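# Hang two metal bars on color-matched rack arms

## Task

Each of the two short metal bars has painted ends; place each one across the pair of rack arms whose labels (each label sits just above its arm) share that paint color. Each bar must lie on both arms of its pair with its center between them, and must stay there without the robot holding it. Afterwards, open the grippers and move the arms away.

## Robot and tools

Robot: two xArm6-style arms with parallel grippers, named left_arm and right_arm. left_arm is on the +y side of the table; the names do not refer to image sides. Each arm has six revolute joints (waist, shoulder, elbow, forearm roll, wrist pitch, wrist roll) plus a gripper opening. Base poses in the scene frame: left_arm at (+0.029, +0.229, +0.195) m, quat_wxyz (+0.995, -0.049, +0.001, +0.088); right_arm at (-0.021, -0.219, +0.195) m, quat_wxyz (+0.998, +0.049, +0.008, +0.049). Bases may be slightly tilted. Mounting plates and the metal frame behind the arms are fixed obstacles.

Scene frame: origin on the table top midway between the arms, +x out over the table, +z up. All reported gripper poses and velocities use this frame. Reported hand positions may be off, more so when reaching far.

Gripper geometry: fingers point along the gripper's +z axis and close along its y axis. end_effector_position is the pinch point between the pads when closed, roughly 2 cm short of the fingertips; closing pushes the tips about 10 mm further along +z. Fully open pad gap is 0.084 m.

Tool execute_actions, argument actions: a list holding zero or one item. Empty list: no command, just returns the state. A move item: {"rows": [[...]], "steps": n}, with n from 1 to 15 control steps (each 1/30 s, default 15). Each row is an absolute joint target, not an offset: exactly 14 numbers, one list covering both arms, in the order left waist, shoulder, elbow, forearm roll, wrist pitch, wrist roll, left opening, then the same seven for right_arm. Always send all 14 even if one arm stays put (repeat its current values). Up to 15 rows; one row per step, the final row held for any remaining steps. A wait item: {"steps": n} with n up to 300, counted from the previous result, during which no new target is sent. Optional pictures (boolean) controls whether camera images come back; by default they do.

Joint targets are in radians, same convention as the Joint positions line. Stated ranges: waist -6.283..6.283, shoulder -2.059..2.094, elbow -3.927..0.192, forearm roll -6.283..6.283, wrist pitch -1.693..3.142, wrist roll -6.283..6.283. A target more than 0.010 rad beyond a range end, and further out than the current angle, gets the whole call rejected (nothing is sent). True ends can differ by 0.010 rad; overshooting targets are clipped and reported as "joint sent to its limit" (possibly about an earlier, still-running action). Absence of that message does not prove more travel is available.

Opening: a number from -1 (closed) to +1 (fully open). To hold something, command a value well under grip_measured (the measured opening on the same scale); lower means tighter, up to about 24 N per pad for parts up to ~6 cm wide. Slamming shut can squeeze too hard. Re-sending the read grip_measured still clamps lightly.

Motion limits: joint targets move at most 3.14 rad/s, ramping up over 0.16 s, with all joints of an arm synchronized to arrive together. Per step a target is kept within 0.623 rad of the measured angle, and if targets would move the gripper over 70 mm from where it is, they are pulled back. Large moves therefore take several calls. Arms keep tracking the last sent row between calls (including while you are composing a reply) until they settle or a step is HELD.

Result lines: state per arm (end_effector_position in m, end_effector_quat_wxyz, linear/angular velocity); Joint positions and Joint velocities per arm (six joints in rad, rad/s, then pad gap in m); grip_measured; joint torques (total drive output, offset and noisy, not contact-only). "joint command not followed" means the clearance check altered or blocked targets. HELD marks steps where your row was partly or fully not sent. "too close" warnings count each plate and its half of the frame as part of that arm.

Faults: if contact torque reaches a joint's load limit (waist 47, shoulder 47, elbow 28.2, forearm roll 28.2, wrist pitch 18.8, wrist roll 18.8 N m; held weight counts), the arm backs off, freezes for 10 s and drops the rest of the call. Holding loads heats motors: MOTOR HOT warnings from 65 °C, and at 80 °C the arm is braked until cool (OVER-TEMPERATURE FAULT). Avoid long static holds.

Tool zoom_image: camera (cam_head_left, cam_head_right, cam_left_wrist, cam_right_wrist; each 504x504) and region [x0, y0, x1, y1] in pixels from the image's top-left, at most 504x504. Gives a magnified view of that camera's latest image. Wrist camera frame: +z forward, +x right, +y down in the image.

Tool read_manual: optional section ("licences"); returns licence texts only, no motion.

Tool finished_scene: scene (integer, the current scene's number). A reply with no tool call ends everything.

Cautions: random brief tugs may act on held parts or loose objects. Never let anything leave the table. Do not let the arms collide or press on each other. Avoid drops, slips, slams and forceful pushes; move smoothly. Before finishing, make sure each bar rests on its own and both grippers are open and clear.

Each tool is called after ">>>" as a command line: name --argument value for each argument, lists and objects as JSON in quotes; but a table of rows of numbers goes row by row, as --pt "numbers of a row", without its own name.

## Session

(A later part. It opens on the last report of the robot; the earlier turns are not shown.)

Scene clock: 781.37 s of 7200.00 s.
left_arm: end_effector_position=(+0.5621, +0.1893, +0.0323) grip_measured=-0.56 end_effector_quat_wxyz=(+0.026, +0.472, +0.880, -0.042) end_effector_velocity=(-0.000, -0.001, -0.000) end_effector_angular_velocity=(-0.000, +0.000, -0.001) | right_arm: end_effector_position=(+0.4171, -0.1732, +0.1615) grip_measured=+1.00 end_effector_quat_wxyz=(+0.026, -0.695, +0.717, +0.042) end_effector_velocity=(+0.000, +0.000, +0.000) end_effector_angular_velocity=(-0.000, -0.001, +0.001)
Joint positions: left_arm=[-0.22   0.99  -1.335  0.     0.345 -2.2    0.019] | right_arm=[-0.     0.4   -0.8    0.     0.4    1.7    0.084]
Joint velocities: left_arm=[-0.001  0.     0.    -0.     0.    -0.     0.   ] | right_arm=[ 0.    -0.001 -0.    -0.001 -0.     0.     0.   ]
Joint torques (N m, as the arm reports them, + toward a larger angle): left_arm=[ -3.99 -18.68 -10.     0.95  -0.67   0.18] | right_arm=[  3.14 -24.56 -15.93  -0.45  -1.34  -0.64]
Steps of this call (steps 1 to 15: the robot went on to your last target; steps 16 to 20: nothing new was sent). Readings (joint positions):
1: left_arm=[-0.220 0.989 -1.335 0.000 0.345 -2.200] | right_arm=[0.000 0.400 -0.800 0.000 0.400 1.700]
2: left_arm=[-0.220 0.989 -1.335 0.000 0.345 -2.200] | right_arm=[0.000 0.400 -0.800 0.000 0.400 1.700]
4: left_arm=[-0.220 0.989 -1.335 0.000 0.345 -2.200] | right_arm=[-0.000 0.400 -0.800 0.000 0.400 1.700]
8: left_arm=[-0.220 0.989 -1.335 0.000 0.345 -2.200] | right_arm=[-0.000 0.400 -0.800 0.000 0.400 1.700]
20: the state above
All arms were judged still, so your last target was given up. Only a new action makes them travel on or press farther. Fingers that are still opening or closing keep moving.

>>> execute_actions --actions '[{"rows":[[-0.22,0.85,-1.3,0,0.45,-2.2,-1,0,0.4,-0.8,0,0.4,1.7,1],[-0.22,0.85,-1.3,0,0.45,-2.2,-1,0,0.4,-0.8,0,0.4,1.7,1],[-0.22,0.85,-1.3,0,0.45,-2.2,-1,0,0.4,-0.8,0,0.4,1.7,1],[-0.22,0.85,-1.3,0,0.45,-2.2,-1,0,0.4,-0.8,0,0.4,1.7,1],[-0.22,0.85,-1.3,0,0.45,-2.2,-1,0,0.4,-0.8,0,0.4,1.7,1],[-0.22,0.85,-1.3,0,0.45,-2.2,-1,0,0.4,-0.8,0,0.4,1.7,1],[-0.22,0.7,-1.15,0,0.45,-2.2,-1,0,0.4,-0.8,0,0.4,1.7,1],[-0.22,0.7,-1.15,0,0.45,-2.2,-1,0,0.4,-0.8,0,0.4,1.7,1],[-0.22,0.7,-1.15,0,0.45,-2.2,-1,0,0.4,-0.8,0,0.4,1.7,1],[-0.22,0.7,-1.15,0,0.45,-2.2,-1,0,0.4,-0.8,0,0.4,1.7,1],[-0.22,0.7,-1.15,0,0.45,-2.2,-1,0,0.4,-0.8,0,0.4,1.7,1],[-0.22,0.5,-1.0,0,0.5,-2.2,-1,0,0.4,-0.8,0,0.4,1.7,1]]}]' --pictures false

>>> execute_actions --actions '[{"rows":[[-0.22,0.5,-1.0,0,0.5,-1.8,-1,0,0.4,-0.8,0,0.4,1.7,1],[-0.22,0.5,-1.0,0,0.5,-1.8,-1,0,0.4,-0.8,0,0.4,1.7,1],[-0.22,0.5,-1.0,0,0.5,-1.8,-1,0,0.4,-0.8,0,0.4,1.7,1],[-0.22,0.5,-1.0,0,0.5,-1.8,-1,0,0.4,-0.8,0,0.4,1.7,1],[-0.22,0.5,-1.0,0,0.5,-1.8,-1,0,0.4,-0.8,0,0.4,1.7,1],[-0.22,0.5,-1.0,0,0.5,-1.8,-1,0,0.4,-0.8,0,0.4,1.7,1],[-0.22,0.5,-1.0,0,0.5,-1.8,-1,0,0.4,-0.8,0,0.4,1.7,1],[-0.22,0.5,-1.0,0,0.5,-1.43,-1,0,0.4,-0.8,0,0.4,1.7,1]]}]'

Scene clock: 803.67 s of 7200.00 s.
left_arm: end_effector_position=(+0.5412, +0.2001, +0.1333) grip_measured=-0.56 end_effector_quat_wxyz=(+0.023, +0.472, +0.880, -0.044) end_effector_velocity=(-0.173, +0.037, +0.296) end_effector_angular_velocity=(+0.002, +0.048, -0.004) | right_arm: end_effector_position=(+0.4171, -0.1732, +0.1615) grip_measured=+1.00 end_effector_quat_wxyz=(+0.026, -0.695, +0.717, +0.042) end_effector_velocity=(+0.000, +0.000, +0.000) end_effector_angular_velocity=(+0.000, -0.000, -0.000)
Joint positions: left_arm=[-0.22   0.664 -1.12   0.     0.463 -2.2    0.019] | right_arm=[-0.     0.4   -0.8    0.     0.4    1.7    0.084]
Joint velocities: left_arm=[-0.    -1.16   0.931 -0.     0.278 -0.    -0.   ] | right_arm=[ 0.    -0.     0.     0.001  0.    -0.    -0.   ]
Joint torques (N m, as the arm reports them, + toward a larger angle): left_arm=[ -2.05 -24.19 -17.87   0.72  -2.19   0.32] | right_arm=[  2.06 -24.38 -15.41  -0.27  -1.23  -0.48]
Steps of this call (steps 1 to 90: nothing new was sent; then 18.80 s passed at rest; steps 91 to 105: all 15 steps of this action). Readings (joint positions):
91: left_arm=[-0.220 0.990 -1.335 0.000 0.345 -2.200] | right_arm=[-0.000 0.400 -0.800 0.000 0.400 1.700]
92: left_arm=[-0.220 0.987 -1.334 -0.000 0.349 -2.200] | right_arm=[0.000 0.400 -0.800 0.000 0.400 1.700]
94: left_arm=[-0.220 0.956 -1.315 0.000 0.383 -2.200] | right_arm=[0.000 0.400 -0.800 0.000 0.400 1.700]
98: left_arm=[-0.220 0.862 -1.304 -0.000 0.434 -2.200] | right_arm=[0.000 0.400 -0.800 -0.000 0.400 1.700]
105: the state above

Scene clock: 804.17 s of 7200.00 s.
left_arm: end_effector_position=(+0.5204, +0.2052, +0.1755) grip_measured=-0.56 end_effector_quat_wxyz=(+0.038, +0.740, +0.671, -0.031) end_effector_velocity=(+0.001, +0.001, +0.005) end_effector_angular_velocity=(+0.005, -0.117, -1.114) | right_arm: end_effector_position=(+0.4171, -0.1732, +0.1615) grip_measured=+1.00 end_effector_quat_wxyz=(+0.026, -0.695, +0.717, +0.042) end_effector_velocity=(-0.000, -0.000, -0.000) end_effector_angular_velocity=(+0.000, +0.001, -0.001)
Joint positions: left_arm=[-0.22   0.502 -1.001  0.     0.5   -1.515  0.019] | right_arm=[-0.     0.4   -0.8   -0.     0.4    1.7    0.084]
Joint velocities: left_arm=[ 0.    -0.013  0.005  0.     0.002  1.119 -0.   ] | right_arm=[-0.     0.001 -0.001  0.     0.     0.     0.   ]
Joint torques (N m, as the arm reports them, + toward a larger angle): left_arm=[ -3.02 -17.11 -14.95   0.93  -1.38  -0.62] | right_arm=[  2.22 -24.29 -15.72  -0.31  -1.34  -0.91]
Steps of this call (steps 1 to 15: all 15 steps of this action). Readings (joint positions):
1: left_arm=[-0.220 0.624 -1.090 0.000 0.472 -2.200] | right_arm=[0.000 0.400 -0.800 -0.000 0.400 1.700]
2: left_arm=[-0.220 0.587 -1.065 0.000 0.480 -2.196] | right_arm=[-0.000 0.400 -0.800 0.000 0.400 1.700]
4: left_arm=[-0.220 0.541 -1.038 -0.000 0.489 -2.148] | right_arm=[0.000 0.400 -0.800 -0.000 0.400 1.700]
8: left_arm=[-0.220 0.512 -1.009 0.000 0.497 -1.920] | right_arm=[0.000 0.400 -0.800 0.000 0.400 1.700]
15: the state above

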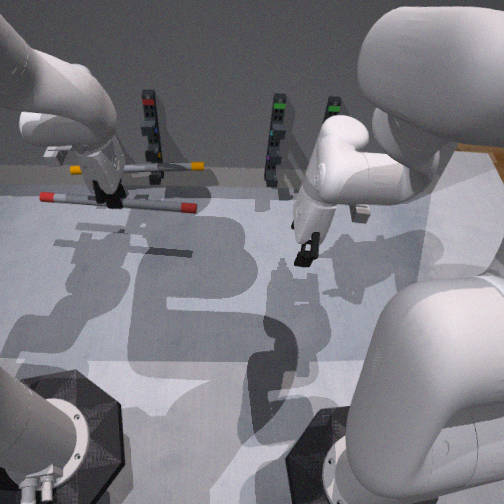

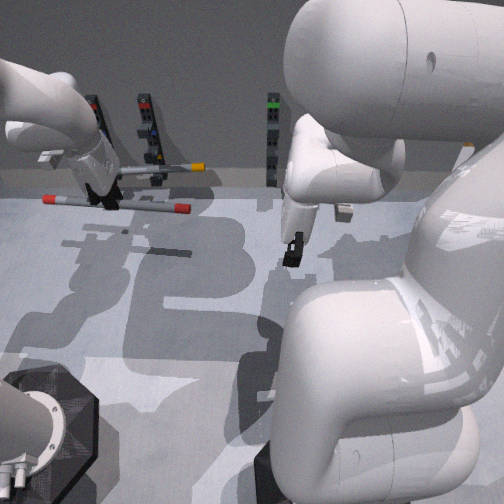

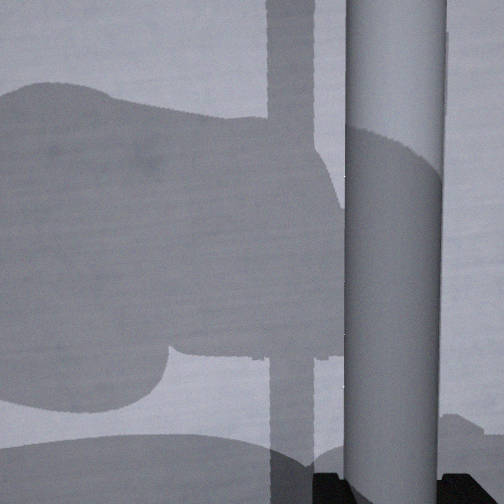

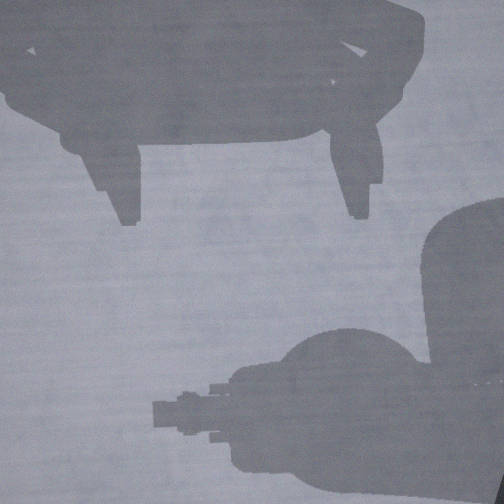

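>>> execute_actions --actions '[{"rows":[[-0.24,0.4,-1.0,0,0.1,-1.45,-1,0,0.4,-0.8,0,0.4,1.7,1],[-0.24,0.4,-1.0,0,0.1,-1.45,-1,0,0.4,-0.8,0,0.4,1.7,1],[-0.24,0.4,-1.0,0,0.1,-1.45,-1,0,0.4,-0.8,0,0.4,1.7,1],[-0.24,0.4,-1.0,0,0.1,-1.45,-1,0,0.4,-0.8,0,0.4,1.7,1],[-0.24,0.4,-1.0,0,0.1,-1.45,-1,0,0.4,-0.8,0,0.4,1.7,1],[-0.24,0.4,-1.0,0,0.1,-1.45,-1,0,0.4,-0.8,0,0.4,1.7,1],[-0.24,0.4,-1.0,0,0.1,-1.45,-1,0,0.4,-0.8,0,0.4,1.7,1],[-0.27,0.3,-0.9,0,-0.5,-1.45,-1,0,0.4,-0.8,0,0.4,1.7,1]]}]' --pictures false

>>> execute_actions --actions '[{"steps":20}]'

Scene clock: 819.40 s of 7200.00 s.
left_arm: end_effector_position=(+0.6333, +0.1957, +0.2949) grip_measured=-0.56 end_effector_quat_wxyz=(+0.229, +0.732, +0.618, +0.174) end_effector_velocity=(+0.208, -0.022, +0.352) end_effector_angular_velocity=(-0.114, -1.439, +0.094) | right_arm: end_effector_position=(+0.4171, -0.1732, +0.1615) grip_measured=+1.00 end_effector_quat_wxyz=(+0.026, -0.695, +0.717, +0.042) end_effector_velocity=(+0.000, +0.000, +0.000) end_effector_angular_velocity=(-0.000, -0.001, +0.000)
Joint positions: left_arm=[-0.247  0.386 -0.96   0.     0.011 -1.445  0.019] | right_arm=[-0.     0.4   -0.8    0.     0.4    1.7    0.084]
Joint velocities: left_arm=[-0.068 -0.238  0.147 -0.001 -1.355 -0.023  0.   ] | right_arm=[ 0.    -0.001  0.    -0.     0.     0.    -0.   ]
Joint torques (N m, as the arm reports them, + toward a larger angle): left_arm=[ -1.98 -18.18 -18.13   0.52  -2.37   0.62] | right_arm=[  1.85 -23.89 -15.8   -0.09  -0.91  -0.36]
Steps of this call (steps 1 to 30: the robot went on to your last target; steps 31 to 90: nothing new was sent; then 11.73 s passed at rest; steps 91 to 105: all 15 steps of this action). Readings (joint positions):
91: left_arm=[-0.220 0.500 -1.000 -0.000 0.500 -1.430] | right_arm=[-0.000 0.400 -0.800 0.000 0.400 1.700]
92: left_arm=[-0.220 0.499 -0.999 -0.000 0.495 -1.430] | right_arm=[-0.000 0.400 -0.800 0.000 0.400 1.700]
94: left_arm=[-0.222 0.491 -0.996 -0.000 0.449 -1.433] | right_arm=[-0.000 0.400 -0.800 0.000 0.400 1.700]
98: left_arm=[-0.230 0.450 -1.002 -0.000 0.305 -1.440] | right_arm=[0.000 0.400 -0.800 -0.000 0.400 1.700]
105: the state above

Scene clock: 820.07 s of 7200.00 s.
left_arm: end_effector_position=(+0.6759, +0.1919, +0.4398) grip_measured=-0.56 end_effector_quat_wxyz=(+0.397, +0.645, +0.552, +0.349) end_effector_velocity=(+0.002, +0.001, +0.011) end_effector_angular_velocity=(-0.004, -0.028, +0.004) | right_arm: end_effector_position=(+0.4171, -0.1732, +0.1615) grip_measured=+1.00 end_effector_quat_wxyz=(+0.026, -0.695, +0.717, +0.042) end_effector_velocity=(+0.000, +0.000, +0.001) end_effector_angular_velocity=(+0.000, -0.002, -0.000)
Joint positions: left_arm=[-0.27   0.301 -0.899 -0.    -0.498 -1.45   0.019] | right_arm=[ 0.     0.4   -0.8   -0.     0.4    1.7    0.084]
Joint velocities: left_arm=[ 0.    -0.006 -0.003 -0.001 -0.019 -0.    -0.   ] | right_arm=[ 0.    -0.002  0.     0.     0.    -0.     0.   ]
Joint torques (N m, as the arm reports them, + toward a larger angle): left_arm=[ -2.92 -16.12 -17.72   0.74  -2.94   0.15] | right_arm=[  1.44 -23.89 -15.99  -0.14  -1.22  -0.68]
Steps of this call (steps 1 to 20: the robot went on to your last target). Readings (joint positions):
1: left_arm=[-0.249 0.378 -0.955 -0.000 -0.034 -1.445] | right_arm=[-0.000 0.400 -0.800 -0.000 0.400 1.700]
2: left_arm=[-0.251 0.370 -0.950 0.000 -0.079 -1.446] | right_arm=[0.000 0.400 -0.800 0.000 0.400 1.700]
4: left_arm=[-0.255 0.356 -0.940 -0.000 -0.167 -1.447] | right_arm=[0.000 0.400 -0.800 0.000 0.400 1.700]
8: left_arm=[-0.263 0.327 -0.919 -0.000 -0.342 -1.448] | right_arm=[0.000 0.400 -0.800 -0.000 0.400 1.700]
20: the state above

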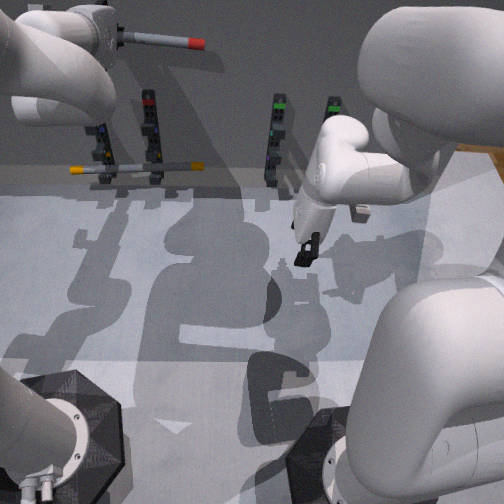

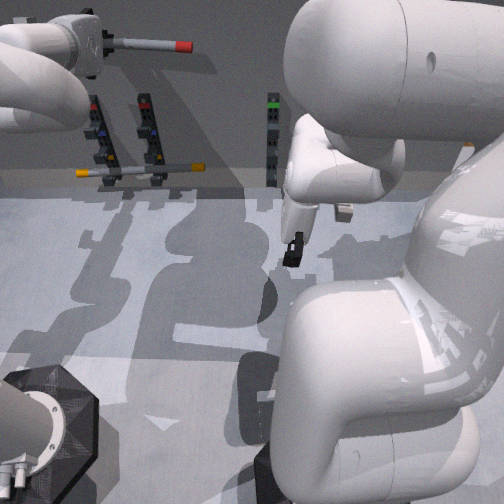

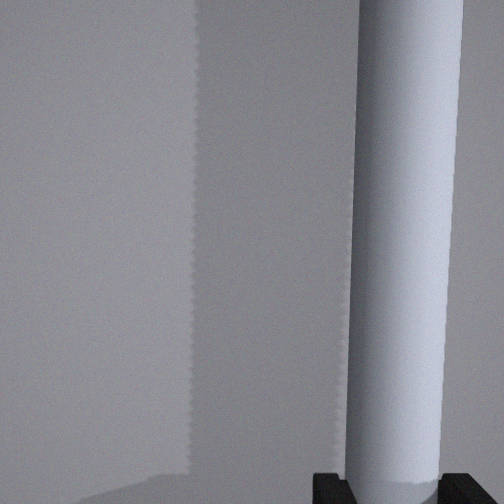

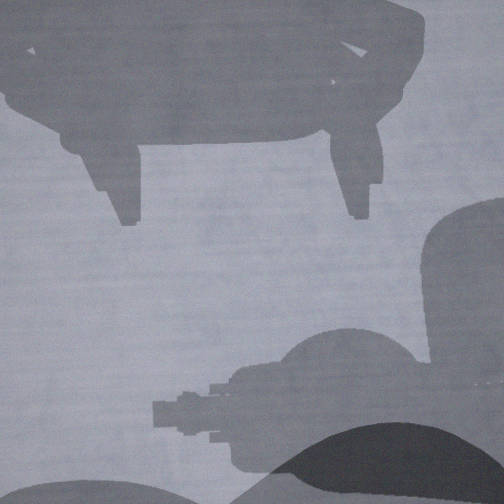

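>>> execute_actions --actions '[{"rows":[[-0.29,0.37,-0.86,0,-0.55,-1.45,-1,0,0.4,-0.8,0,0.4,1.7,1],[-0.29,0.37,-0.86,0,-0.55,-1.45,-1,0,0.4,-0.8,0,0.4,1.7,1],[-0.29,0.37,-0.86,0,-0.55,-1.45,-1,0,0.4,-0.8,0,0.4,1.7,1],[-0.29,0.37,-0.86,0,-0.55,-1.45,-1,0,0.4,-0.8,0,0.4,1.7,1],[-0.29,0.37,-0.86,0,-0.55,-1.45,-1,0,0.4,-0.8,0,0.4,1.7,1],[-0.29,0.37,-0.86,0,-0.55,-1.45,-1,0,0.4,-0.8,0,0.4,1.7,1],[-0.29,0.37,-0.86,0,-0.55,-1.45,-1,0,0.4,-0.8,0,0.4,1.7,1],[-0.31,0.45,-0.82,0,-0.6,-1.45,-1,0,0.4,-0.8,0,0.4,1.7,1]]}]' --pictures false

>>> execute_actions --actions '[{"steps":15}]'

Scene clock: 833.67 s of 7200.00 s.
left_arm: end_effector_position=(+0.6420, +0.1611, +0.3370) grip_measured=-0.56 end_effector_quat_wxyz=(+0.366, +0.681, +0.557, +0.302) end_effector_velocity=(-0.035, -0.022, -0.085) end_effector_angular_velocity=(+0.013, +0.103, -0.038) | right_arm: end_effector_position=(+0.4171, -0.1732, +0.1615) grip_measured=+1.00 end_effector_quat_wxyz=(+0.026, -0.695, +0.717, +0.042) end_effector_velocity=(-0.000, +0.000, -0.000) end_effector_angular_velocity=(-0.000, +0.001, +0.000)
Joint positions: left_arm=[-0.308  0.444 -0.821  0.    -0.591 -1.45   0.019] | right_arm=[-0.     0.4   -0.8    0.     0.4    1.7    0.084]
Joint velocities: left_arm=[-0.03   0.129  0.062 -0.002 -0.085 -0.     0.   ] | right_arm=[ 0.     0.001  0.    -0.     0.    -0.    -0.   ]
Joint torques (N m, as the arm reports them, + toward a larger angle): left_arm=[ -1.96 -23.11 -20.09   0.56  -3.53   0.38] | right_arm=[  2.15 -24.39 -15.6   -0.48  -1.21  -0.41]
Steps of this call (steps 1 to 30: the robot went on to your last target; steps 31 to 90: nothing new was sent; then 10.10 s passed at rest; steps 91 to 105: all 15 steps of this action). Readings (joint positions):
91: left_arm=[-0.270 0.300 -0.900 -0.000 -0.500 -1.450] | right_arm=[-0.000 0.400 -0.800 0.000 0.400 1.700]
92: left_arm=[-0.271 0.303 -0.899 -0.000 -0.504 -1.450] | right_arm=[0.000 0.400 -0.800 -0.000 0.400 1.700]
94: left_arm=[-0.278 0.325 -0.888 -0.000 -0.523 -1.450] | right_arm=[0.000 0.400 -0.800 -0.000 0.400 1.700]
98: left_arm=[-0.288 0.367 -0.860 0.000 -0.542 -1.450] | right_arm=[0.000 0.400 -0.800 0.000 0.400 1.700]
105: the state above

Scene clock: 834.17 s of 7200.00 s.
left_arm: end_effector_position=(+0.6416, +0.1598, +0.3355) grip_measured=-0.56 end_effector_quat_wxyz=(+0.367, +0.681, +0.556, +0.303) end_effector_velocity=(-0.001, -0.000, -0.002) end_effector_angular_velocity=(+0.001, +0.003, -0.001) | right_arm: end_effector_position=(+0.4171, -0.1732, +0.1615) grip_measured=+1.00 end_effector_quat_wxyz=(+0.026, -0.695, +0.717, +0.042) end_effector_velocity=(-0.000, -0.000, +0.000) end_effector_angular_velocity=(+0.000, -0.000, -0.000)
Joint positions: left_arm=[-0.31   0.45  -0.82  -0.    -0.6   -1.45   0.019] | right_arm=[ 0.     0.4   -0.8    0.     0.4    1.7    0.084]
Joint velocities: left_arm=[-0.     0.002  0.001  0.001  0.     0.    -0.   ] | right_arm=[ 0.    -0.001  0.001  0.     0.     0.    -0.   ]
Joint torques (N m, as the arm reports them, + toward a larger angle): left_arm=[ -1.72 -17.41 -15.14   0.5   -2.44   0.41] | right_arm=[  1.75 -23.94 -15.4   -0.11  -1.09  -0.95]
Steps of this call (steps 1 to 15: the robot went on to your last target). Readings (joint positions):
1: left_arm=[-0.309 0.447 -0.820 0.000 -0.594 -1.450] | right_arm=[0.000 0.400 -0.800 0.000 0.400 1.700]
2: left_arm=[-0.309 0.448 -0.820 0.000 -0.596 -1.450] | right_arm=[-0.000 0.400 -0.800 -0.000 0.400 1.700]
4: left_arm=[-0.309 0.448 -0.822 -0.000 -0.599 -1.450] | right_arm=[-0.000 0.400 -0.800 -0.000 0.400 1.700]
8: left_arm=[-0.310 0.448 -0.821 -0.000 -0.600 -1.450] | right_arm=[0.000 0.400 -0.800 -0.000 0.400 1.700]
15: the state above
All arms were judged still, so your last target was given up. Only a new action makes them travel on or press farther. Fingers that are still opening or closing keep moving.

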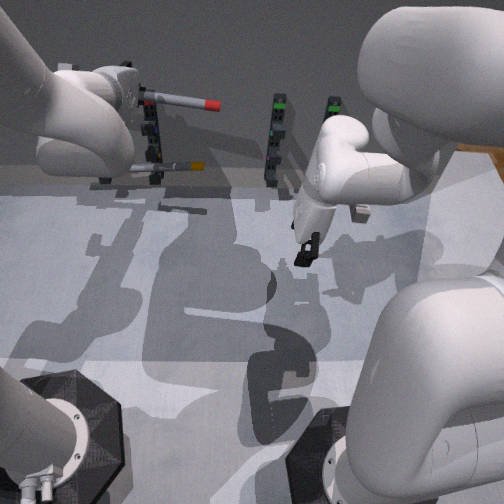

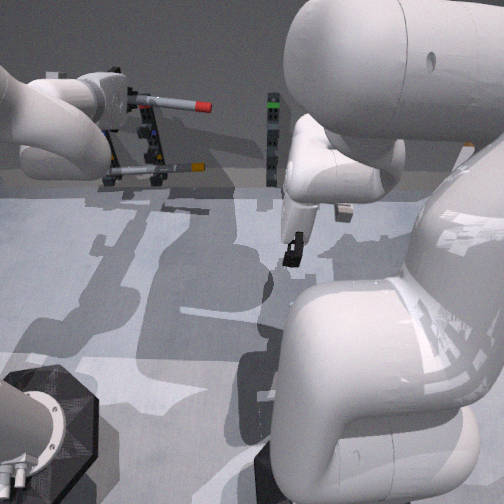

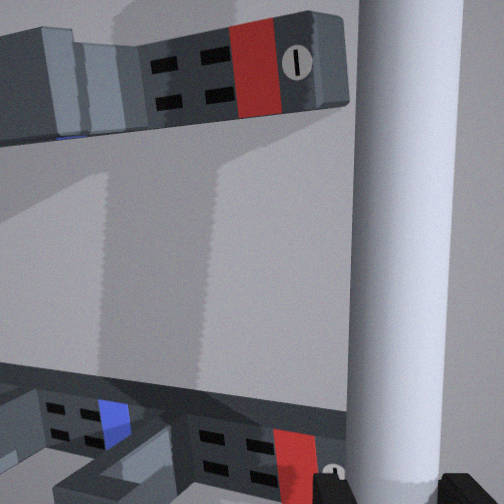

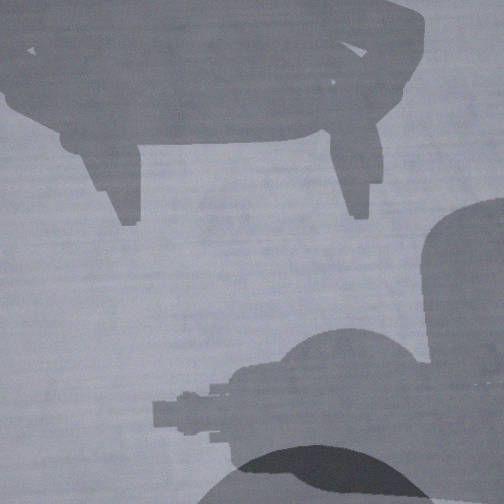

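>>> execute_actions --actions '[{"rows":[[-0.31,0.5,-0.82,-0.27,-0.6,-1.34,-1,0,0.4,-0.8,0,0.4,1.7,1]],"steps":15}]' --pictures false

>>> execute_actions --actions '[{"steps":15}]'

Scene clock: 850.87 s of 7200.00 s.
left_arm: end_effector_position=(+0.6348, +0.2117, +0.2977) grip_measured=-0.56 end_effector_quat_wxyz=(+0.316, +0.640, +0.628, +0.310) end_effector_velocity=(+0.000, +0.004, +0.001) end_effector_angular_velocity=(+0.001, -0.000, +0.016) | right_arm: end_effector_position=(+0.4171, -0.1732, +0.1615) grip_measured=+1.00 end_effector_quat_wxyz=(+0.026, -0.695, +0.717, +0.042) end_effector_velocity=(+0.000, +0.000, +0.000) end_effector_angular_velocity=(+0.000, -0.001, -0.001)
Joint positions: left_arm=[-0.31   0.499 -0.821 -0.267 -0.6   -1.341  0.019] | right_arm=[ 0.     0.4   -0.8    0.     0.4    1.7    0.084]
Joint velocities: left_arm=[-0.002 -0.001 -0.002 -0.027 -0.001  0.013 -0.   ] | right_arm=[ 0.    -0.001 -0.     0.001  0.     0.    -0.   ]
Joint torques (N m, as the arm reports them, + toward a larger angle): left_arm=[ -1.77 -17.48 -13.62   1.71  -3.1    0.6 ] | right_arm=[  1.58 -24.26 -16.15  -0.46  -1.15  -0.44]
Steps of this call (steps 1 to 90: nothing new was sent; then 13.20 s passed at rest; steps 91 to 105: all 15 steps of this action). Readings (joint positions):
91: left_arm=[-0.310 0.450 -0.820 -0.000 -0.600 -1.450] | right_arm=[0.000 0.400 -0.800 0.000 0.400 1.700]
92: left_arm=[-0.310 0.451 -0.820 -0.005 -0.600 -1.448] | right_arm=[0.000 0.400 -0.800 -0.000 0.400 1.700]
94: left_arm=[-0.311 0.458 -0.821 -0.054 -0.601 -1.427] | right_arm=[-0.000 0.400 -0.800 -0.000 0.400 1.700]
98: left_arm=[-0.309 0.492 -0.819 -0.217 -0.599 -1.362] | right_arm=[0.000 0.400 -0.800 0.000 0.400 1.700]
105: the state above

Scene clock: 851.37 s of 7200.00 s.
left_arm: end_effector_position=(+0.6344, +0.2123, +0.2967) grip_measured=-0.56 end_effector_quat_wxyz=(+0.315, +0.640, +0.629, +0.310) end_effector_velocity=(-0.000, +0.001, -0.000) end_effector_angular_velocity=(+0.000, +0.001, +0.001) | right_arm: end_effector_position=(+0.4171, -0.1732, +0.1615) grip_measured=+1.00 end_effector_quat_wxyz=(+0.026, -0.695, +0.717, +0.042) end_effector_velocity=(-0.000, +0.000, -0.000) end_effector_angular_velocity=(-0.000, +0.001, +0.000)
Joint positions: left_arm=[-0.31   0.5   -0.82  -0.27  -0.6   -1.34   0.019] | right_arm=[-0.     0.4   -0.8    0.     0.4    1.7    0.084]
Joint velocities: left_arm=[ 0.001  0.     0.     0.    -0.     0.     0.   ] | right_arm=[ 0.  0.  0. -0. -0. -0. -0.]
Joint torques (N m, as the arm reports them, + toward a larger angle): left_arm=[ -2.48 -16.67 -14.13   0.85  -2.8    0.17] | right_arm=[  2.34 -23.78 -15.79  -0.16  -1.35  -0.86]
Steps of this call (steps 1 to 15: the robot went on to your last target). Readings (joint positions):
1: left_arm=[-0.310 0.499 -0.821 -0.268 -0.600 -1.341] | right_arm=[-0.000 0.400 -0.800 -0.000 0.400 1.700]
2: left_arm=[-0.310 0.499 -0.821 -0.268 -0.600 -1.340] | right_arm=[0.000 0.400 -0.800 -0.000 0.400 1.700]
4: left_arm=[-0.310 0.500 -0.820 -0.269 -0.600 -1.340] | right_arm=[-0.000 0.400 -0.800 0.000 0.400 1.700]
8: left_arm=[-0.310 0.500 -0.820 -0.270 -0.600 -1.340] | right_arm=[0.000 0.400 -0.800 -0.000 0.400 1.700]
15: the state above
All arms were judged still, so your last target was given up. Only a new action makes them travel on or press farther. Fingers that are still opening or closing keep moving.

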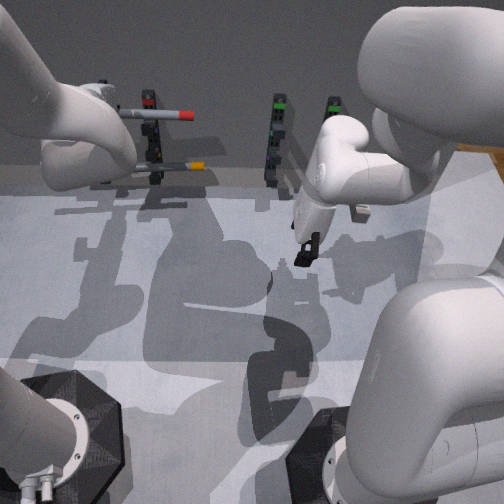

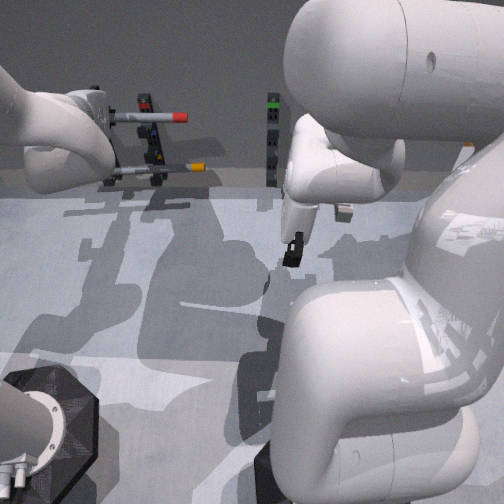

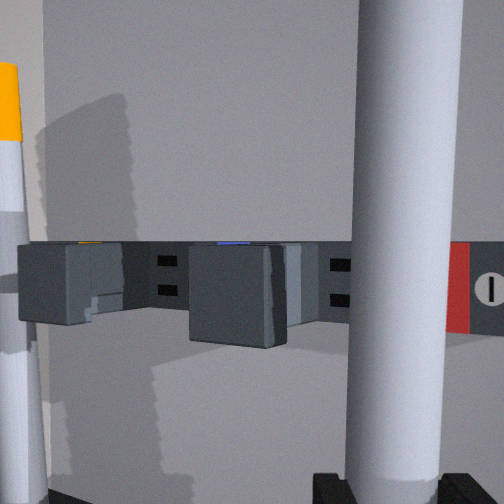

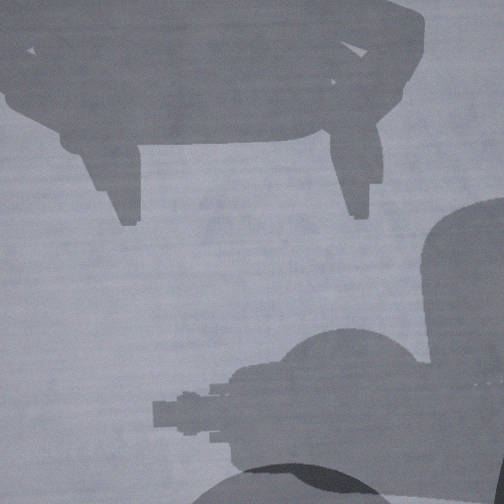

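>>> execute_actions --actions '[{"rows":[[-0.43,0.5,-0.85,-0.43,-0.6,-1.275,-1,0,0.4,-0.8,0,0.4,1.7,1]],"steps":15}]' --pictures false

>>> execute_actions --actions '[{"steps":15}]'

Scene clock: 858.67 s of 7200.00 s.
left_arm: end_effector_position=(+0.6355, +0.1712, +0.3094) grip_measured=-0.56 end_effector_quat_wxyz=(+0.323, +0.638, +0.625, +0.312) end_effector_velocity=(+0.001, -0.003, +0.003) end_effector_angular_velocity=(-0.001, -0.004, +0.001) | right_arm: end_effector_position=(+0.4171, -0.1732, +0.1615) grip_measured=+1.00 end_effector_quat_wxyz=(+0.026, -0.695, +0.717, +0.042) end_effector_velocity=(-0.000, +0.000, -0.000) end_effector_angular_velocity=(+0.000, +0.001, -0.001)
Joint positions: left_arm=[-0.429  0.5   -0.849 -0.429 -0.6   -1.276  0.019] | right_arm=[-0.     0.4   -0.8    0.     0.4    1.7    0.084]
Joint velocities: left_arm=[-0.01  -0.001 -0.004 -0.015 -0.     0.006  0.   ] | right_arm=[ 0.    -0.     0.001  0.001  0.     0.     0.   ]
Joint torques (N m, as the arm reports them, + toward a larger angle): left_arm=[ -1.82 -16.77 -14.97   1.4   -2.94   0.48] | right_arm=[  1.47 -24.75 -16.08  -0.14  -1.19  -0.65]
Steps of this call (steps 1 to 90: nothing new was sent; then 3.80 s passed at rest; steps 91 to 105: all 15 steps of this action). Readings (joint positions):
91: left_arm=[-0.310 0.500 -0.820 -0.270 -0.600 -1.340] | right_arm=[0.000 0.400 -0.800 -0.000 0.400 1.700]
92: left_arm=[-0.313 0.500 -0.821 -0.275 -0.600 -1.338] | right_arm=[-0.000 0.400 -0.800 0.000 0.400 1.700]
94: left_arm=[-0.343 0.501 -0.828 -0.319 -0.600 -1.320] | right_arm=[0.000 0.400 -0.800 -0.000 0.400 1.700]
98: left_arm=[-0.416 0.499 -0.847 -0.406 -0.600 -1.285] | right_arm=[-0.000 0.400 -0.800 -0.000 0.400 1.700]
105: the state above

Scene clock: 859.17 s of 7200.00 s.
left_arm: end_effector_position=(+0.6356, +0.1706, +0.3098) grip_measured=-0.56 end_effector_quat_wxyz=(+0.324, +0.638, +0.625, +0.313) end_effector_velocity=(-0.000, -0.000, -0.000) end_effector_angular_velocity=(-0.001, +0.000, +0.000) | right_arm: end_effector_position=(+0.4171, -0.1732, +0.1615) grip_measured=+1.00 end_effector_quat_wxyz=(+0.026, -0.695, +0.717, +0.042) end_effector_velocity=(-0.001, -0.000, -0.001) end_effector_angular_velocity=(-0.000, +0.002, +0.000)
Joint positions: left_arm=[-0.43   0.5   -0.85  -0.43  -0.6   -1.275  0.019] | right_arm=[-0.     0.4   -0.8    0.     0.4    1.7    0.084]
Joint velocities: left_arm=[-0.001  0.    -0.    -0.002  0.    -0.    -0.   ] | right_arm=[-0.     0.001  0.    -0.    -0.    -0.    -0.   ]
Joint torques (N m, as the arm reports them, + toward a larger angle): left_arm=[ -2.79 -18.07 -15.04   1.65  -2.83   0.29] | right_arm=[  1.24 -24.38 -15.06   0.12  -1.06  -0.58]
Steps of this call (steps 1 to 15: the robot went on to your last target). Readings (joint positions):
1: left_arm=[-0.429 0.500 -0.850 -0.429 -0.600 -1.275] | right_arm=[0.000 0.400 -0.800 -0.000 0.400 1.700]
2: left_arm=[-0.429 0.500 -0.850 -0.429 -0.600 -1.275] | right_arm=[-0.000 0.400 -0.800 0.000 0.400 1.700]
4: left_arm=[-0.429 0.500 -0.850 -0.430 -0.600 -1.275] | right_arm=[0.000 0.400 -0.800 0.000 0.400 1.700]
8: left_arm=[-0.430 0.500 -0.850 -0.430 -0.600 -1.275] | right_arm=[0.000 0.400 -0.800 -0.000 0.400 1.700]
15: the state above
All arms were judged still, so your last target was given up. Only a new action makes them travel on or press farther. Fingers that are still opening or closing keep moving.

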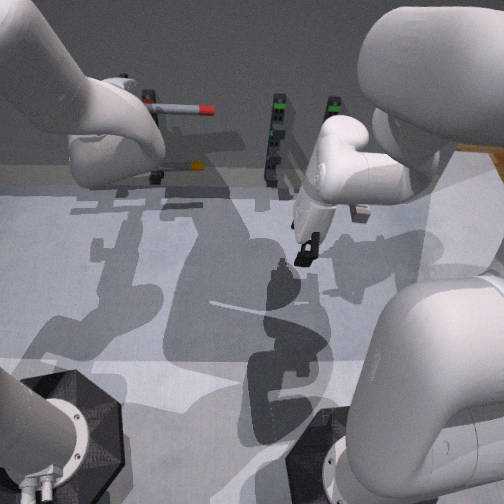

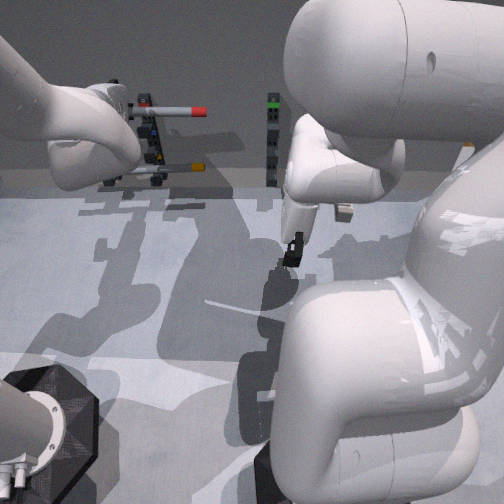

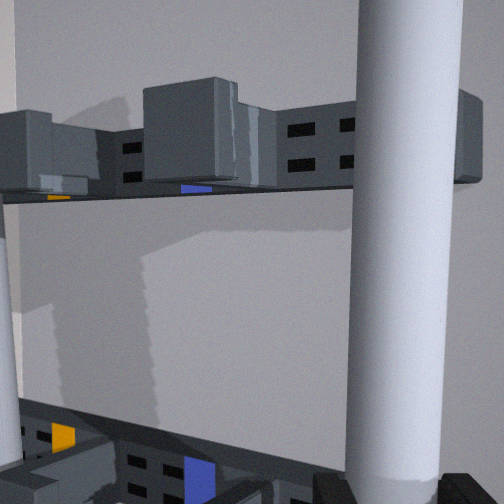

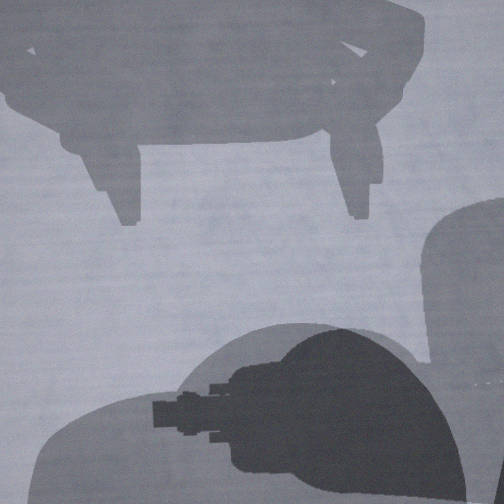

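>>> execute_actions --actions '[{"rows":[[-0.43,0.58,-0.87,-0.43,-0.62,-1.275,-1,0,0.4,-0.8,0,0.4,1.7,1]],"steps":15}]' --pictures false

>>> execute_actions --actions '[{"steps":15}]'

Scene clock: 865.27 s of 7200.00 s.
left_arm: end_effector_position=(+0.6330, +0.1699, +0.2778) grip_measured=-0.56 end_effector_quat_wxyz=(+0.308, +0.646, +0.627, +0.308) end_effector_velocity=(-0.000, +0.001, -0.003) end_effector_angular_velocity=(+0.001, +0.004, +0.002) | right_arm: end_effector_position=(+0.4171, -0.1732, +0.1615) grip_measured=+1.00 end_effector_quat_wxyz=(+0.026, -0.695, +0.717, +0.042) end_effector_velocity=(-0.000, -0.000, -0.000) end_effector_angular_velocity=(+0.000, +0.001, -0.000)
Joint positions: left_arm=[-0.43   0.577 -0.872 -0.43  -0.622 -1.275  0.019] | right_arm=[ 0.     0.4   -0.8    0.     0.4    1.7    0.084]
Joint velocities: left_arm=[ 0.001  0.007 -0.002 -0.002 -0.001  0.     0.   ] | right_arm=[-0.     0.001  0.     0.001  0.    -0.    -0.   ]
Joint torques (N m, as the arm reports them, + toward a larger angle): left_arm=[ -3.86 -12.56  -8.45   1.51   0.09   0.79] | right_arm=[  1.93 -24.06 -15.76  -0.06  -1.42  -0.64]
Steps of this call (steps 1 to 90: nothing new was sent; then 2.60 s passed at rest; steps 91 to 105: all 15 steps of this action). Readings (joint positions):
91: left_arm=[-0.430 0.500 -0.850 -0.430 -0.600 -1.275] | right_arm=[-0.000 0.400 -0.800 0.000 0.400 1.700]
92: left_arm=[-0.430 0.503 -0.851 -0.430 -0.602 -1.275] | right_arm=[0.000 0.400 -0.800 -0.000 0.400 1.700]
94: left_arm=[-0.430 0.529 -0.861 -0.430 -0.609 -1.275] | right_arm=[-0.000 0.400 -0.800 0.000 0.400 1.700]
98: left_arm=[-0.430 0.571 -0.868 -0.430 -0.619 -1.275] | right_arm=[-0.000 0.400 -0.800 -0.000 0.400 1.700]
105: the state above

Scene clock: 865.77 s of 7200.00 s.
left_arm: end_effector_position=(+0.6325, +0.1699, +0.2765) grip_measured=-0.56 end_effector_quat_wxyz=(+0.307, +0.646, +0.627, +0.307) end_effector_velocity=(-0.002, -0.001, -0.003) end_effector_angular_velocity=(+0.001, +0.008, -0.004) | right_arm: end_effector_position=(+0.4171, -0.1732, +0.1615) grip_measured=+1.00 end_effector_quat_wxyz=(+0.026, -0.695, +0.717, +0.042) end_effector_velocity=(+0.001, -0.000, +0.001) end_effector_angular_velocity=(+0.000, -0.002, +0.000)
Joint positions: left_arm=[-0.43   0.579 -0.872 -0.43  -0.622 -1.275  0.02 ] | right_arm=[-0.     0.4   -0.8   -0.     0.4    1.7    0.084]
Joint velocities: left_arm=[-0.001  0.001  0.003  0.002  0.005  0.    -0.   ] | right_arm=[-0.    -0.002  0.    -0.    -0.    -0.     0.   ]
Joint torques (N m, as the arm reports them, + toward a larger angle): left_arm=[-4.45 -9.25 -3.56  1.51  2.67  0.94] | right_arm=[  1.83 -24.55 -15.42  -0.32  -1.41  -0.85]
Steps of this call (steps 1 to 15: the robot went on to your last target). Readings (joint positions):
1: left_arm=[-0.430 0.577 -0.872 -0.430 -0.622 -1.275] | right_arm=[0.000 0.400 -0.800 -0.000 0.400 1.700]
2: left_arm=[-0.430 0.577 -0.872 -0.430 -0.622 -1.275] | right_arm=[-0.000 0.400 -0.800 -0.000 0.400 1.700]
4: left_arm=[-0.430 0.578 -0.872 -0.430 -0.622 -1.275] | right_arm=[0.000 0.400 -0.800 -0.000 0.400 1.700]
8: left_arm=[-0.430 0.578 -0.872 -0.430 -0.622 -1.275] | right_arm=[0.000 0.400 -0.800 0.000 0.400 1.700]
15: the state above
All arms were judged still, so your last target was given up. Only a new action makes them travel on or press farther. Fingers that are still opening or closing keep moving.

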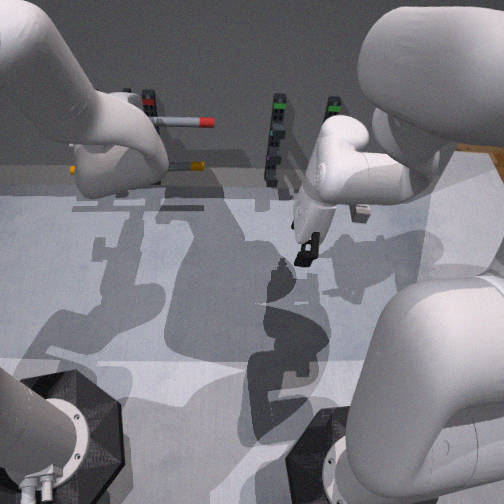

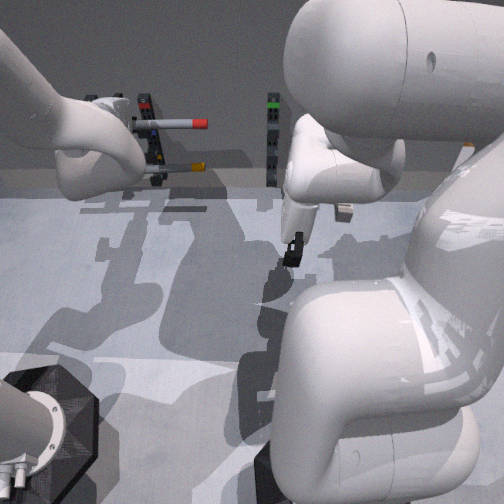

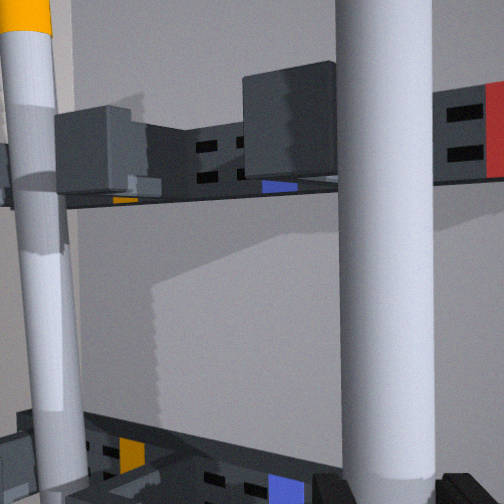

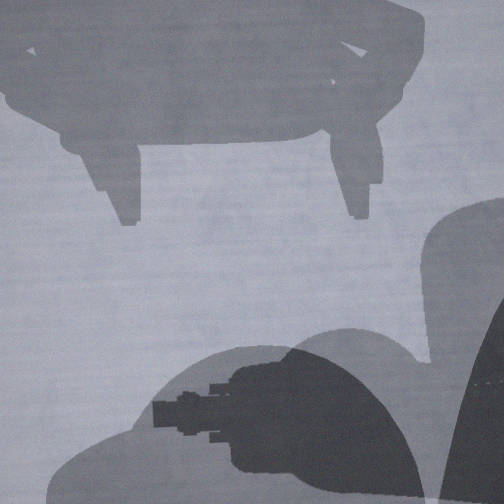

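>>> execute_actions --actions '[{"rows":[[-0.43,0.56,-0.93,-0.43,-0.6,-1.275,-1,0,0.4,-0.8,0,0.4,1.7,1]],"steps":15}]' --pictures false

>>> execute_actions --actions '[{"rows":[[-0.43,0.62,-0.94,-0.43,-0.62,-1.275,-1,0,0.4,-0.8,0,0.4,1.7,1]],"steps":15}]' --pictures false

>>> execute_actions --actions '[{"steps":15}]'

Scene clock: 875.47 s of 7200.00 s.
left_arm: end_effector_position=(+0.6544, +0.1653, +0.3049) grip_measured=-0.56 end_effector_quat_wxyz=(+0.329, +0.635, +0.624, +0.316) end_effector_velocity=(+0.007, -0.003, +0.014) end_effector_angular_velocity=(-0.005, -0.028, -0.001) | right_arm: end_effector_position=(+0.4171, -0.1732, +0.1615) grip_measured=+1.00 end_effector_quat_wxyz=(+0.026, -0.695, +0.717, +0.042) end_effector_velocity=(+0.001, -0.000, +0.001) end_effector_angular_velocity=(+0.000, -0.002, -0.000)
Joint positions: left_arm=[-0.43   0.562 -0.928 -0.43  -0.599 -1.275  0.019] | right_arm=[ 0.     0.4   -0.8   -0.     0.4    1.7    0.084]
Joint velocities: left_arm=[-0.003 -0.009 -0.014  0.002 -0.005 -0.001 -0.   ] | right_arm=[-0.    -0.001 -0.    -0.    -0.    -0.     0.   ]
Joint torques (N m, as the arm reports them, + toward a larger angle): left_arm=[ -2.86 -18.39 -15.1    1.38  -2.78   0.36] | right_arm=[  1.96 -23.97 -15.77  -0.32  -1.22  -0.67]
Steps of this call (steps 1 to 90: nothing new was sent; then 6.20 s passed at rest; steps 91 to 105: all 15 steps of this action). Readings (joint positions):
91: left_arm=[-0.430 0.580 -0.870 -0.430 -0.623 -1.275] | right_arm=[0.000 0.400 -0.800 0.000 0.400 1.700]
92: left_arm=[-0.430 0.579 -0.873 -0.430 -0.621 -1.275] | right_arm=[-0.000 0.400 -0.800 0.000 0.400 1.700]
94: left_arm=[-0.429 0.578 -0.886 -0.432 -0.606 -1.274] | right_arm=[-0.000 0.400 -0.800 0.000 0.400 1.700]
98: left_arm=[-0.429 0.569 -0.916 -0.431 -0.597 -1.275] | right_arm=[0.000 0.400 -0.800 -0.000 0.400 1.700]
105: the state above

Scene clock: 875.97 s of 7200.00 s.
left_arm: end_effector_position=(+0.6511, +0.1650, +0.2797) grip_measured=-0.56 end_effector_quat_wxyz=(+0.317, +0.641, +0.625, +0.313) end_effector_velocity=(+0.000, +0.000, -0.001) end_effector_angular_velocity=(+0.001, -0.001, +0.001) | right_arm: end_effector_position=(+0.4171, -0.1732, +0.1615) grip_measured=+1.00 end_effector_quat_wxyz=(+0.026, -0.695, +0.717, +0.042) end_effector_velocity=(+0.000, -0.000, +0.000) end_effector_angular_velocity=(+0.000, -0.000, -0.001)
Joint positions: left_arm=[-0.43   0.619 -0.94  -0.43  -0.62  -1.275  0.019] | right_arm=[-0.     0.4   -0.8    0.     0.4    1.7    0.084]
Joint velocities: left_arm=[ 0.001  0.003 -0.002 -0.    -0.003 -0.    -0.   ] | right_arm=[-0.  0. -0.  0. -0.  0.  0.]
Joint torques (N m, as the arm reports them, + toward a larger angle): left_arm=[ -2.48 -16.85 -13.18   0.86  -2.25   0.61] | right_arm=[  2.19 -24.56 -16.12  -0.67  -1.05  -0.44]
Steps of this call (steps 1 to 15: all 15 steps of this action). Readings (joint positions):
1: left_arm=[-0.430 0.562 -0.928 -0.430 -0.599 -1.275] | right_arm=[-0.000 0.400 -0.800 0.000 0.400 1.700]
2: left_arm=[-0.430 0.564 -0.930 -0.430 -0.601 -1.275] | right_arm=[-0.000 0.400 -0.800 0.000 0.400 1.700]
4: left_arm=[-0.430 0.584 -0.936 -0.430 -0.609 -1.275] | right_arm=[0.000 0.400 -0.800 -0.000 0.400 1.700]
8: left_arm=[-0.430 0.616 -0.937 -0.430 -0.618 -1.275] | right_arm=[-0.000 0.400 -0.800 0.000 0.400 1.700]
15: the state above

Scene clock: 876.47 s of 7200.00 s.
left_arm: end_effector_position=(+0.6510, +0.1650, +0.2795) grip_measured=-0.56 end_effector_quat_wxyz=(+0.317, +0.641, +0.625, +0.313) end_effector_velocity=(-0.000, +0.001, -0.001) end_effector_angular_velocity=(-0.000, +0.001, +0.002) | right_arm: end_effector_position=(+0.4171, -0.1732, +0.1615) grip_measured=+1.00 end_effector_quat_wxyz=(+0.026, -0.695, +0.717, +0.042) end_effector_velocity=(+0.000, +0.000, +0.000) end_effector_angular_velocity=(+0.000, -0.000, -0.001)
Joint positions: left_arm=[-0.43   0.62  -0.94  -0.43  -0.62  -1.275  0.019] | right_arm=[-0.     0.4   -0.8   -0.     0.4    1.7    0.084]
Joint velocities: left_arm=[ 0.002  0.001  0.    -0.001  0.    -0.    -0.   ] | right_arm=[-0.    -0.001  0.     0.001 -0.     0.    -0.   ]
Joint torques (N m, as the arm reports them, + toward a larger angle): left_arm=[ -1.65 -18.02 -13.5    1.13  -2.02   0.59] | right_arm=[  1.35 -24.4  -15.72  -0.05  -0.96  -0.75]
Steps of this call (steps 1 to 15: the robot went on to your last target). Readings (joint positions):
1: left_arm=[-0.430 0.619 -0.940 -0.430 -0.620 -1.275] | right_arm=[0.000 0.400 -0.800 -0.000 0.400 1.700]
2: left_arm=[-0.430 0.619 -0.940 -0.430 -0.620 -1.275] | right_arm=[-0.000 0.400 -0.800 0.000 0.400 1.700]
4: left_arm=[-0.430 0.619 -0.940 -0.430 -0.620 -1.275] | right_arm=[-0.000 0.400 -0.800 0.000 0.400 1.700]
8: left_arm=[-0.430 0.620 -0.940 -0.430 -0.620 -1.275] | right_arm=[0.000 0.400 -0.800 0.000 0.400 1.700]
15: the state above
All arms were judged still, so your last target was given up. Only a new action makes them travel on or press farther. Fingers that are still opening or closing keep moving.

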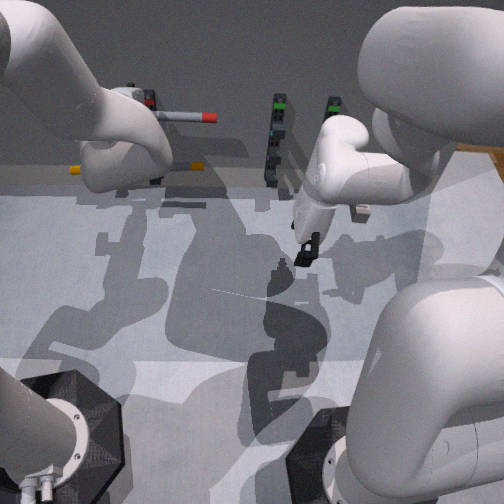

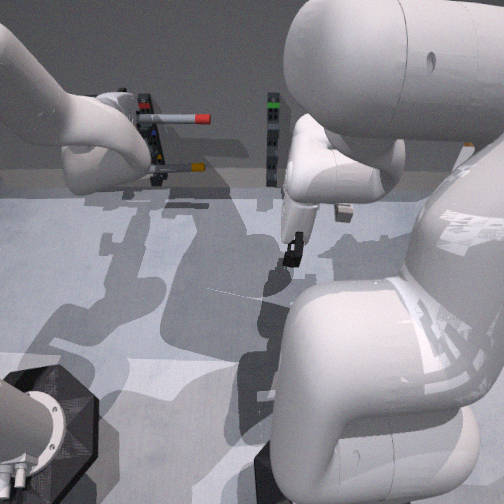

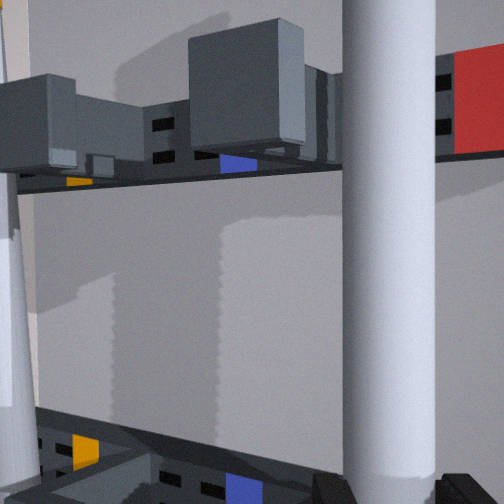

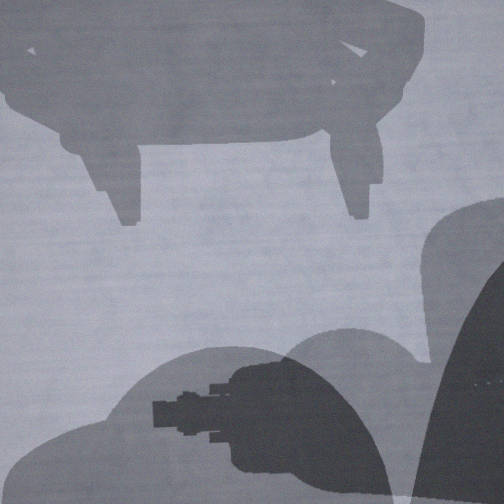

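No contact yet; lower more.

>>> execute_actions --actions '[{"rows":[[-0.43,0.655,-0.95,-0.43,-0.635,-1.275,-1,0,0.4,-0.8,0,0.4,1.7,1]],"steps":15}]' --pictures false

>>> execute_actions --actions '[{"steps":15}]' --pictures false

Scene clock: 882.87 s of 7200.00 s.
left_arm: end_effector_position=(+0.6532, +0.1649, +0.2728) grip_measured=-0.57 end_effector_quat_wxyz=(+0.317, +0.640, +0.624, +0.318) end_effector_velocity=(-0.000, -0.000, +0.000) end_effector_angular_velocity=(+0.003, -0.006, -0.000) | right_arm: end_effector_position=(+0.4171, -0.1732, +0.1615) grip_measured=+1.00 end_effector_quat_wxyz=(+0.026, -0.695, +0.717, +0.042) end_effector_velocity=(-0.000, -0.000, -0.000) end_effector_angular_velocity=(+0.000, +0.000, -0.001)
Joint positions: left_arm=[-0.43   0.649 -0.955 -0.429 -0.643 -1.275  0.019] | right_arm=[-0.     0.4   -0.8    0.     0.4    1.7    0.084]
Joint velocities: left_arm=[-0.002  0.003  0.002  0.    -0.011  0.    -0.   ] | right_arm=[-0.  0.  0.  0.  0.  0. -0.]
Joint torques (N m, as the arm reports them, + toward a larger angle): left_arm=[-0.93 -3.23  3.78 -0.52  5.63  0.92] | right_arm=[  2.56 -24.8  -14.92  -0.45  -1.54  -0.44]
Steps of this call (steps 1 to 90: nothing new was sent; then 2.90 s passed at rest; steps 91 to 105: all 15 steps of this action). Readings (joint positions):
91: left_arm=[-0.430 0.620 -0.940 -0.430 -0.620 -1.275] | right_arm=[-0.000 0.400 -0.800 0.000 0.400 1.700]
92: left_arm=[-0.430 0.622 -0.941 -0.430 -0.622 -1.275] | right_arm=[0.000 0.400 -0.800 -0.000 0.400 1.700]
94: left_arm=[-0.430 0.634 -0.948 -0.430 -0.630 -1.275] | right_arm=[-0.000 0.400 -0.800 -0.000 0.400 1.700]
98: left_arm=[-0.430 0.646 -0.955 -0.429 -0.639 -1.275] | right_arm=[-0.000 0.400 -0.800 -0.000 0.400 1.700]
105: the state above

Scene clock: 883.37 s of 7200.00 s.
left_arm: end_effector_position=(+0.6532, +0.1651, +0.2728) grip_measured=-0.57 end_effector_quat_wxyz=(+0.317, +0.640, +0.624, +0.319) end_effector_velocity=(+0.000, +0.002, +0.000) end_effector_angular_velocity=(-0.001, -0.000, +0.004) | right_arm: end_effector_position=(+0.4171, -0.1732, +0.1615) grip_measured=+1.00 end_effector_quat_wxyz=(+0.026, -0.695, +0.717, +0.042) end_effector_velocity=(+0.000, -0.000, +0.000) end_effector_angular_velocity=(+0.000, -0.000, -0.000)
Joint positions: left_arm=[-0.43   0.649 -0.955 -0.43  -0.643 -1.275  0.019] | right_arm=[-0.     0.4   -0.8    0.     0.4    1.7    0.084]
Joint velocities: left_arm=[ 0.003 -0.001 -0.    -0.001  0.001  0.    -0.   ] | right_arm=[-0.  0. -0.  0. -0. -0. -0.]
Joint torques (N m, as the arm reports them, + toward a larger angle): left_arm=[ 0.93 -2.83  3.91 -0.85  5.89  0.8 ] | right_arm=[  2.38 -24.15 -16.06  -0.56  -1.13  -0.65]
Steps of this call (steps 1 to 15: the robot went on to your last target). Readings (joint positions):
1: left_arm=[-0.431 0.649 -0.955 -0.429 -0.643 -1.275] | right_arm=[-0.000 0.400 -0.800 0.000 0.400 1.700]
2: left_arm=[-0.431 0.649 -0.955 -0.429 -0.643 -1.275] | right_arm=[-0.000 0.400 -0.800 -0.000 0.400 1.700]
4: left_arm=[-0.431 0.649 -0.955 -0.430 -0.643 -1.275] | right_arm=[-0.000 0.400 -0.800 0.000 0.400 1.700]
8: left_arm=[-0.430 0.649 -0.955 -0.430 -0.643 -1.275] | right_arm=[-0.000 0.400 -0.800 -0.000 0.400 1.700]
15: the state above
All arms were judged still, so your last target was given up. Only a new action makes them travel on or press farther. Fingers that are still opening or closing keep moving.


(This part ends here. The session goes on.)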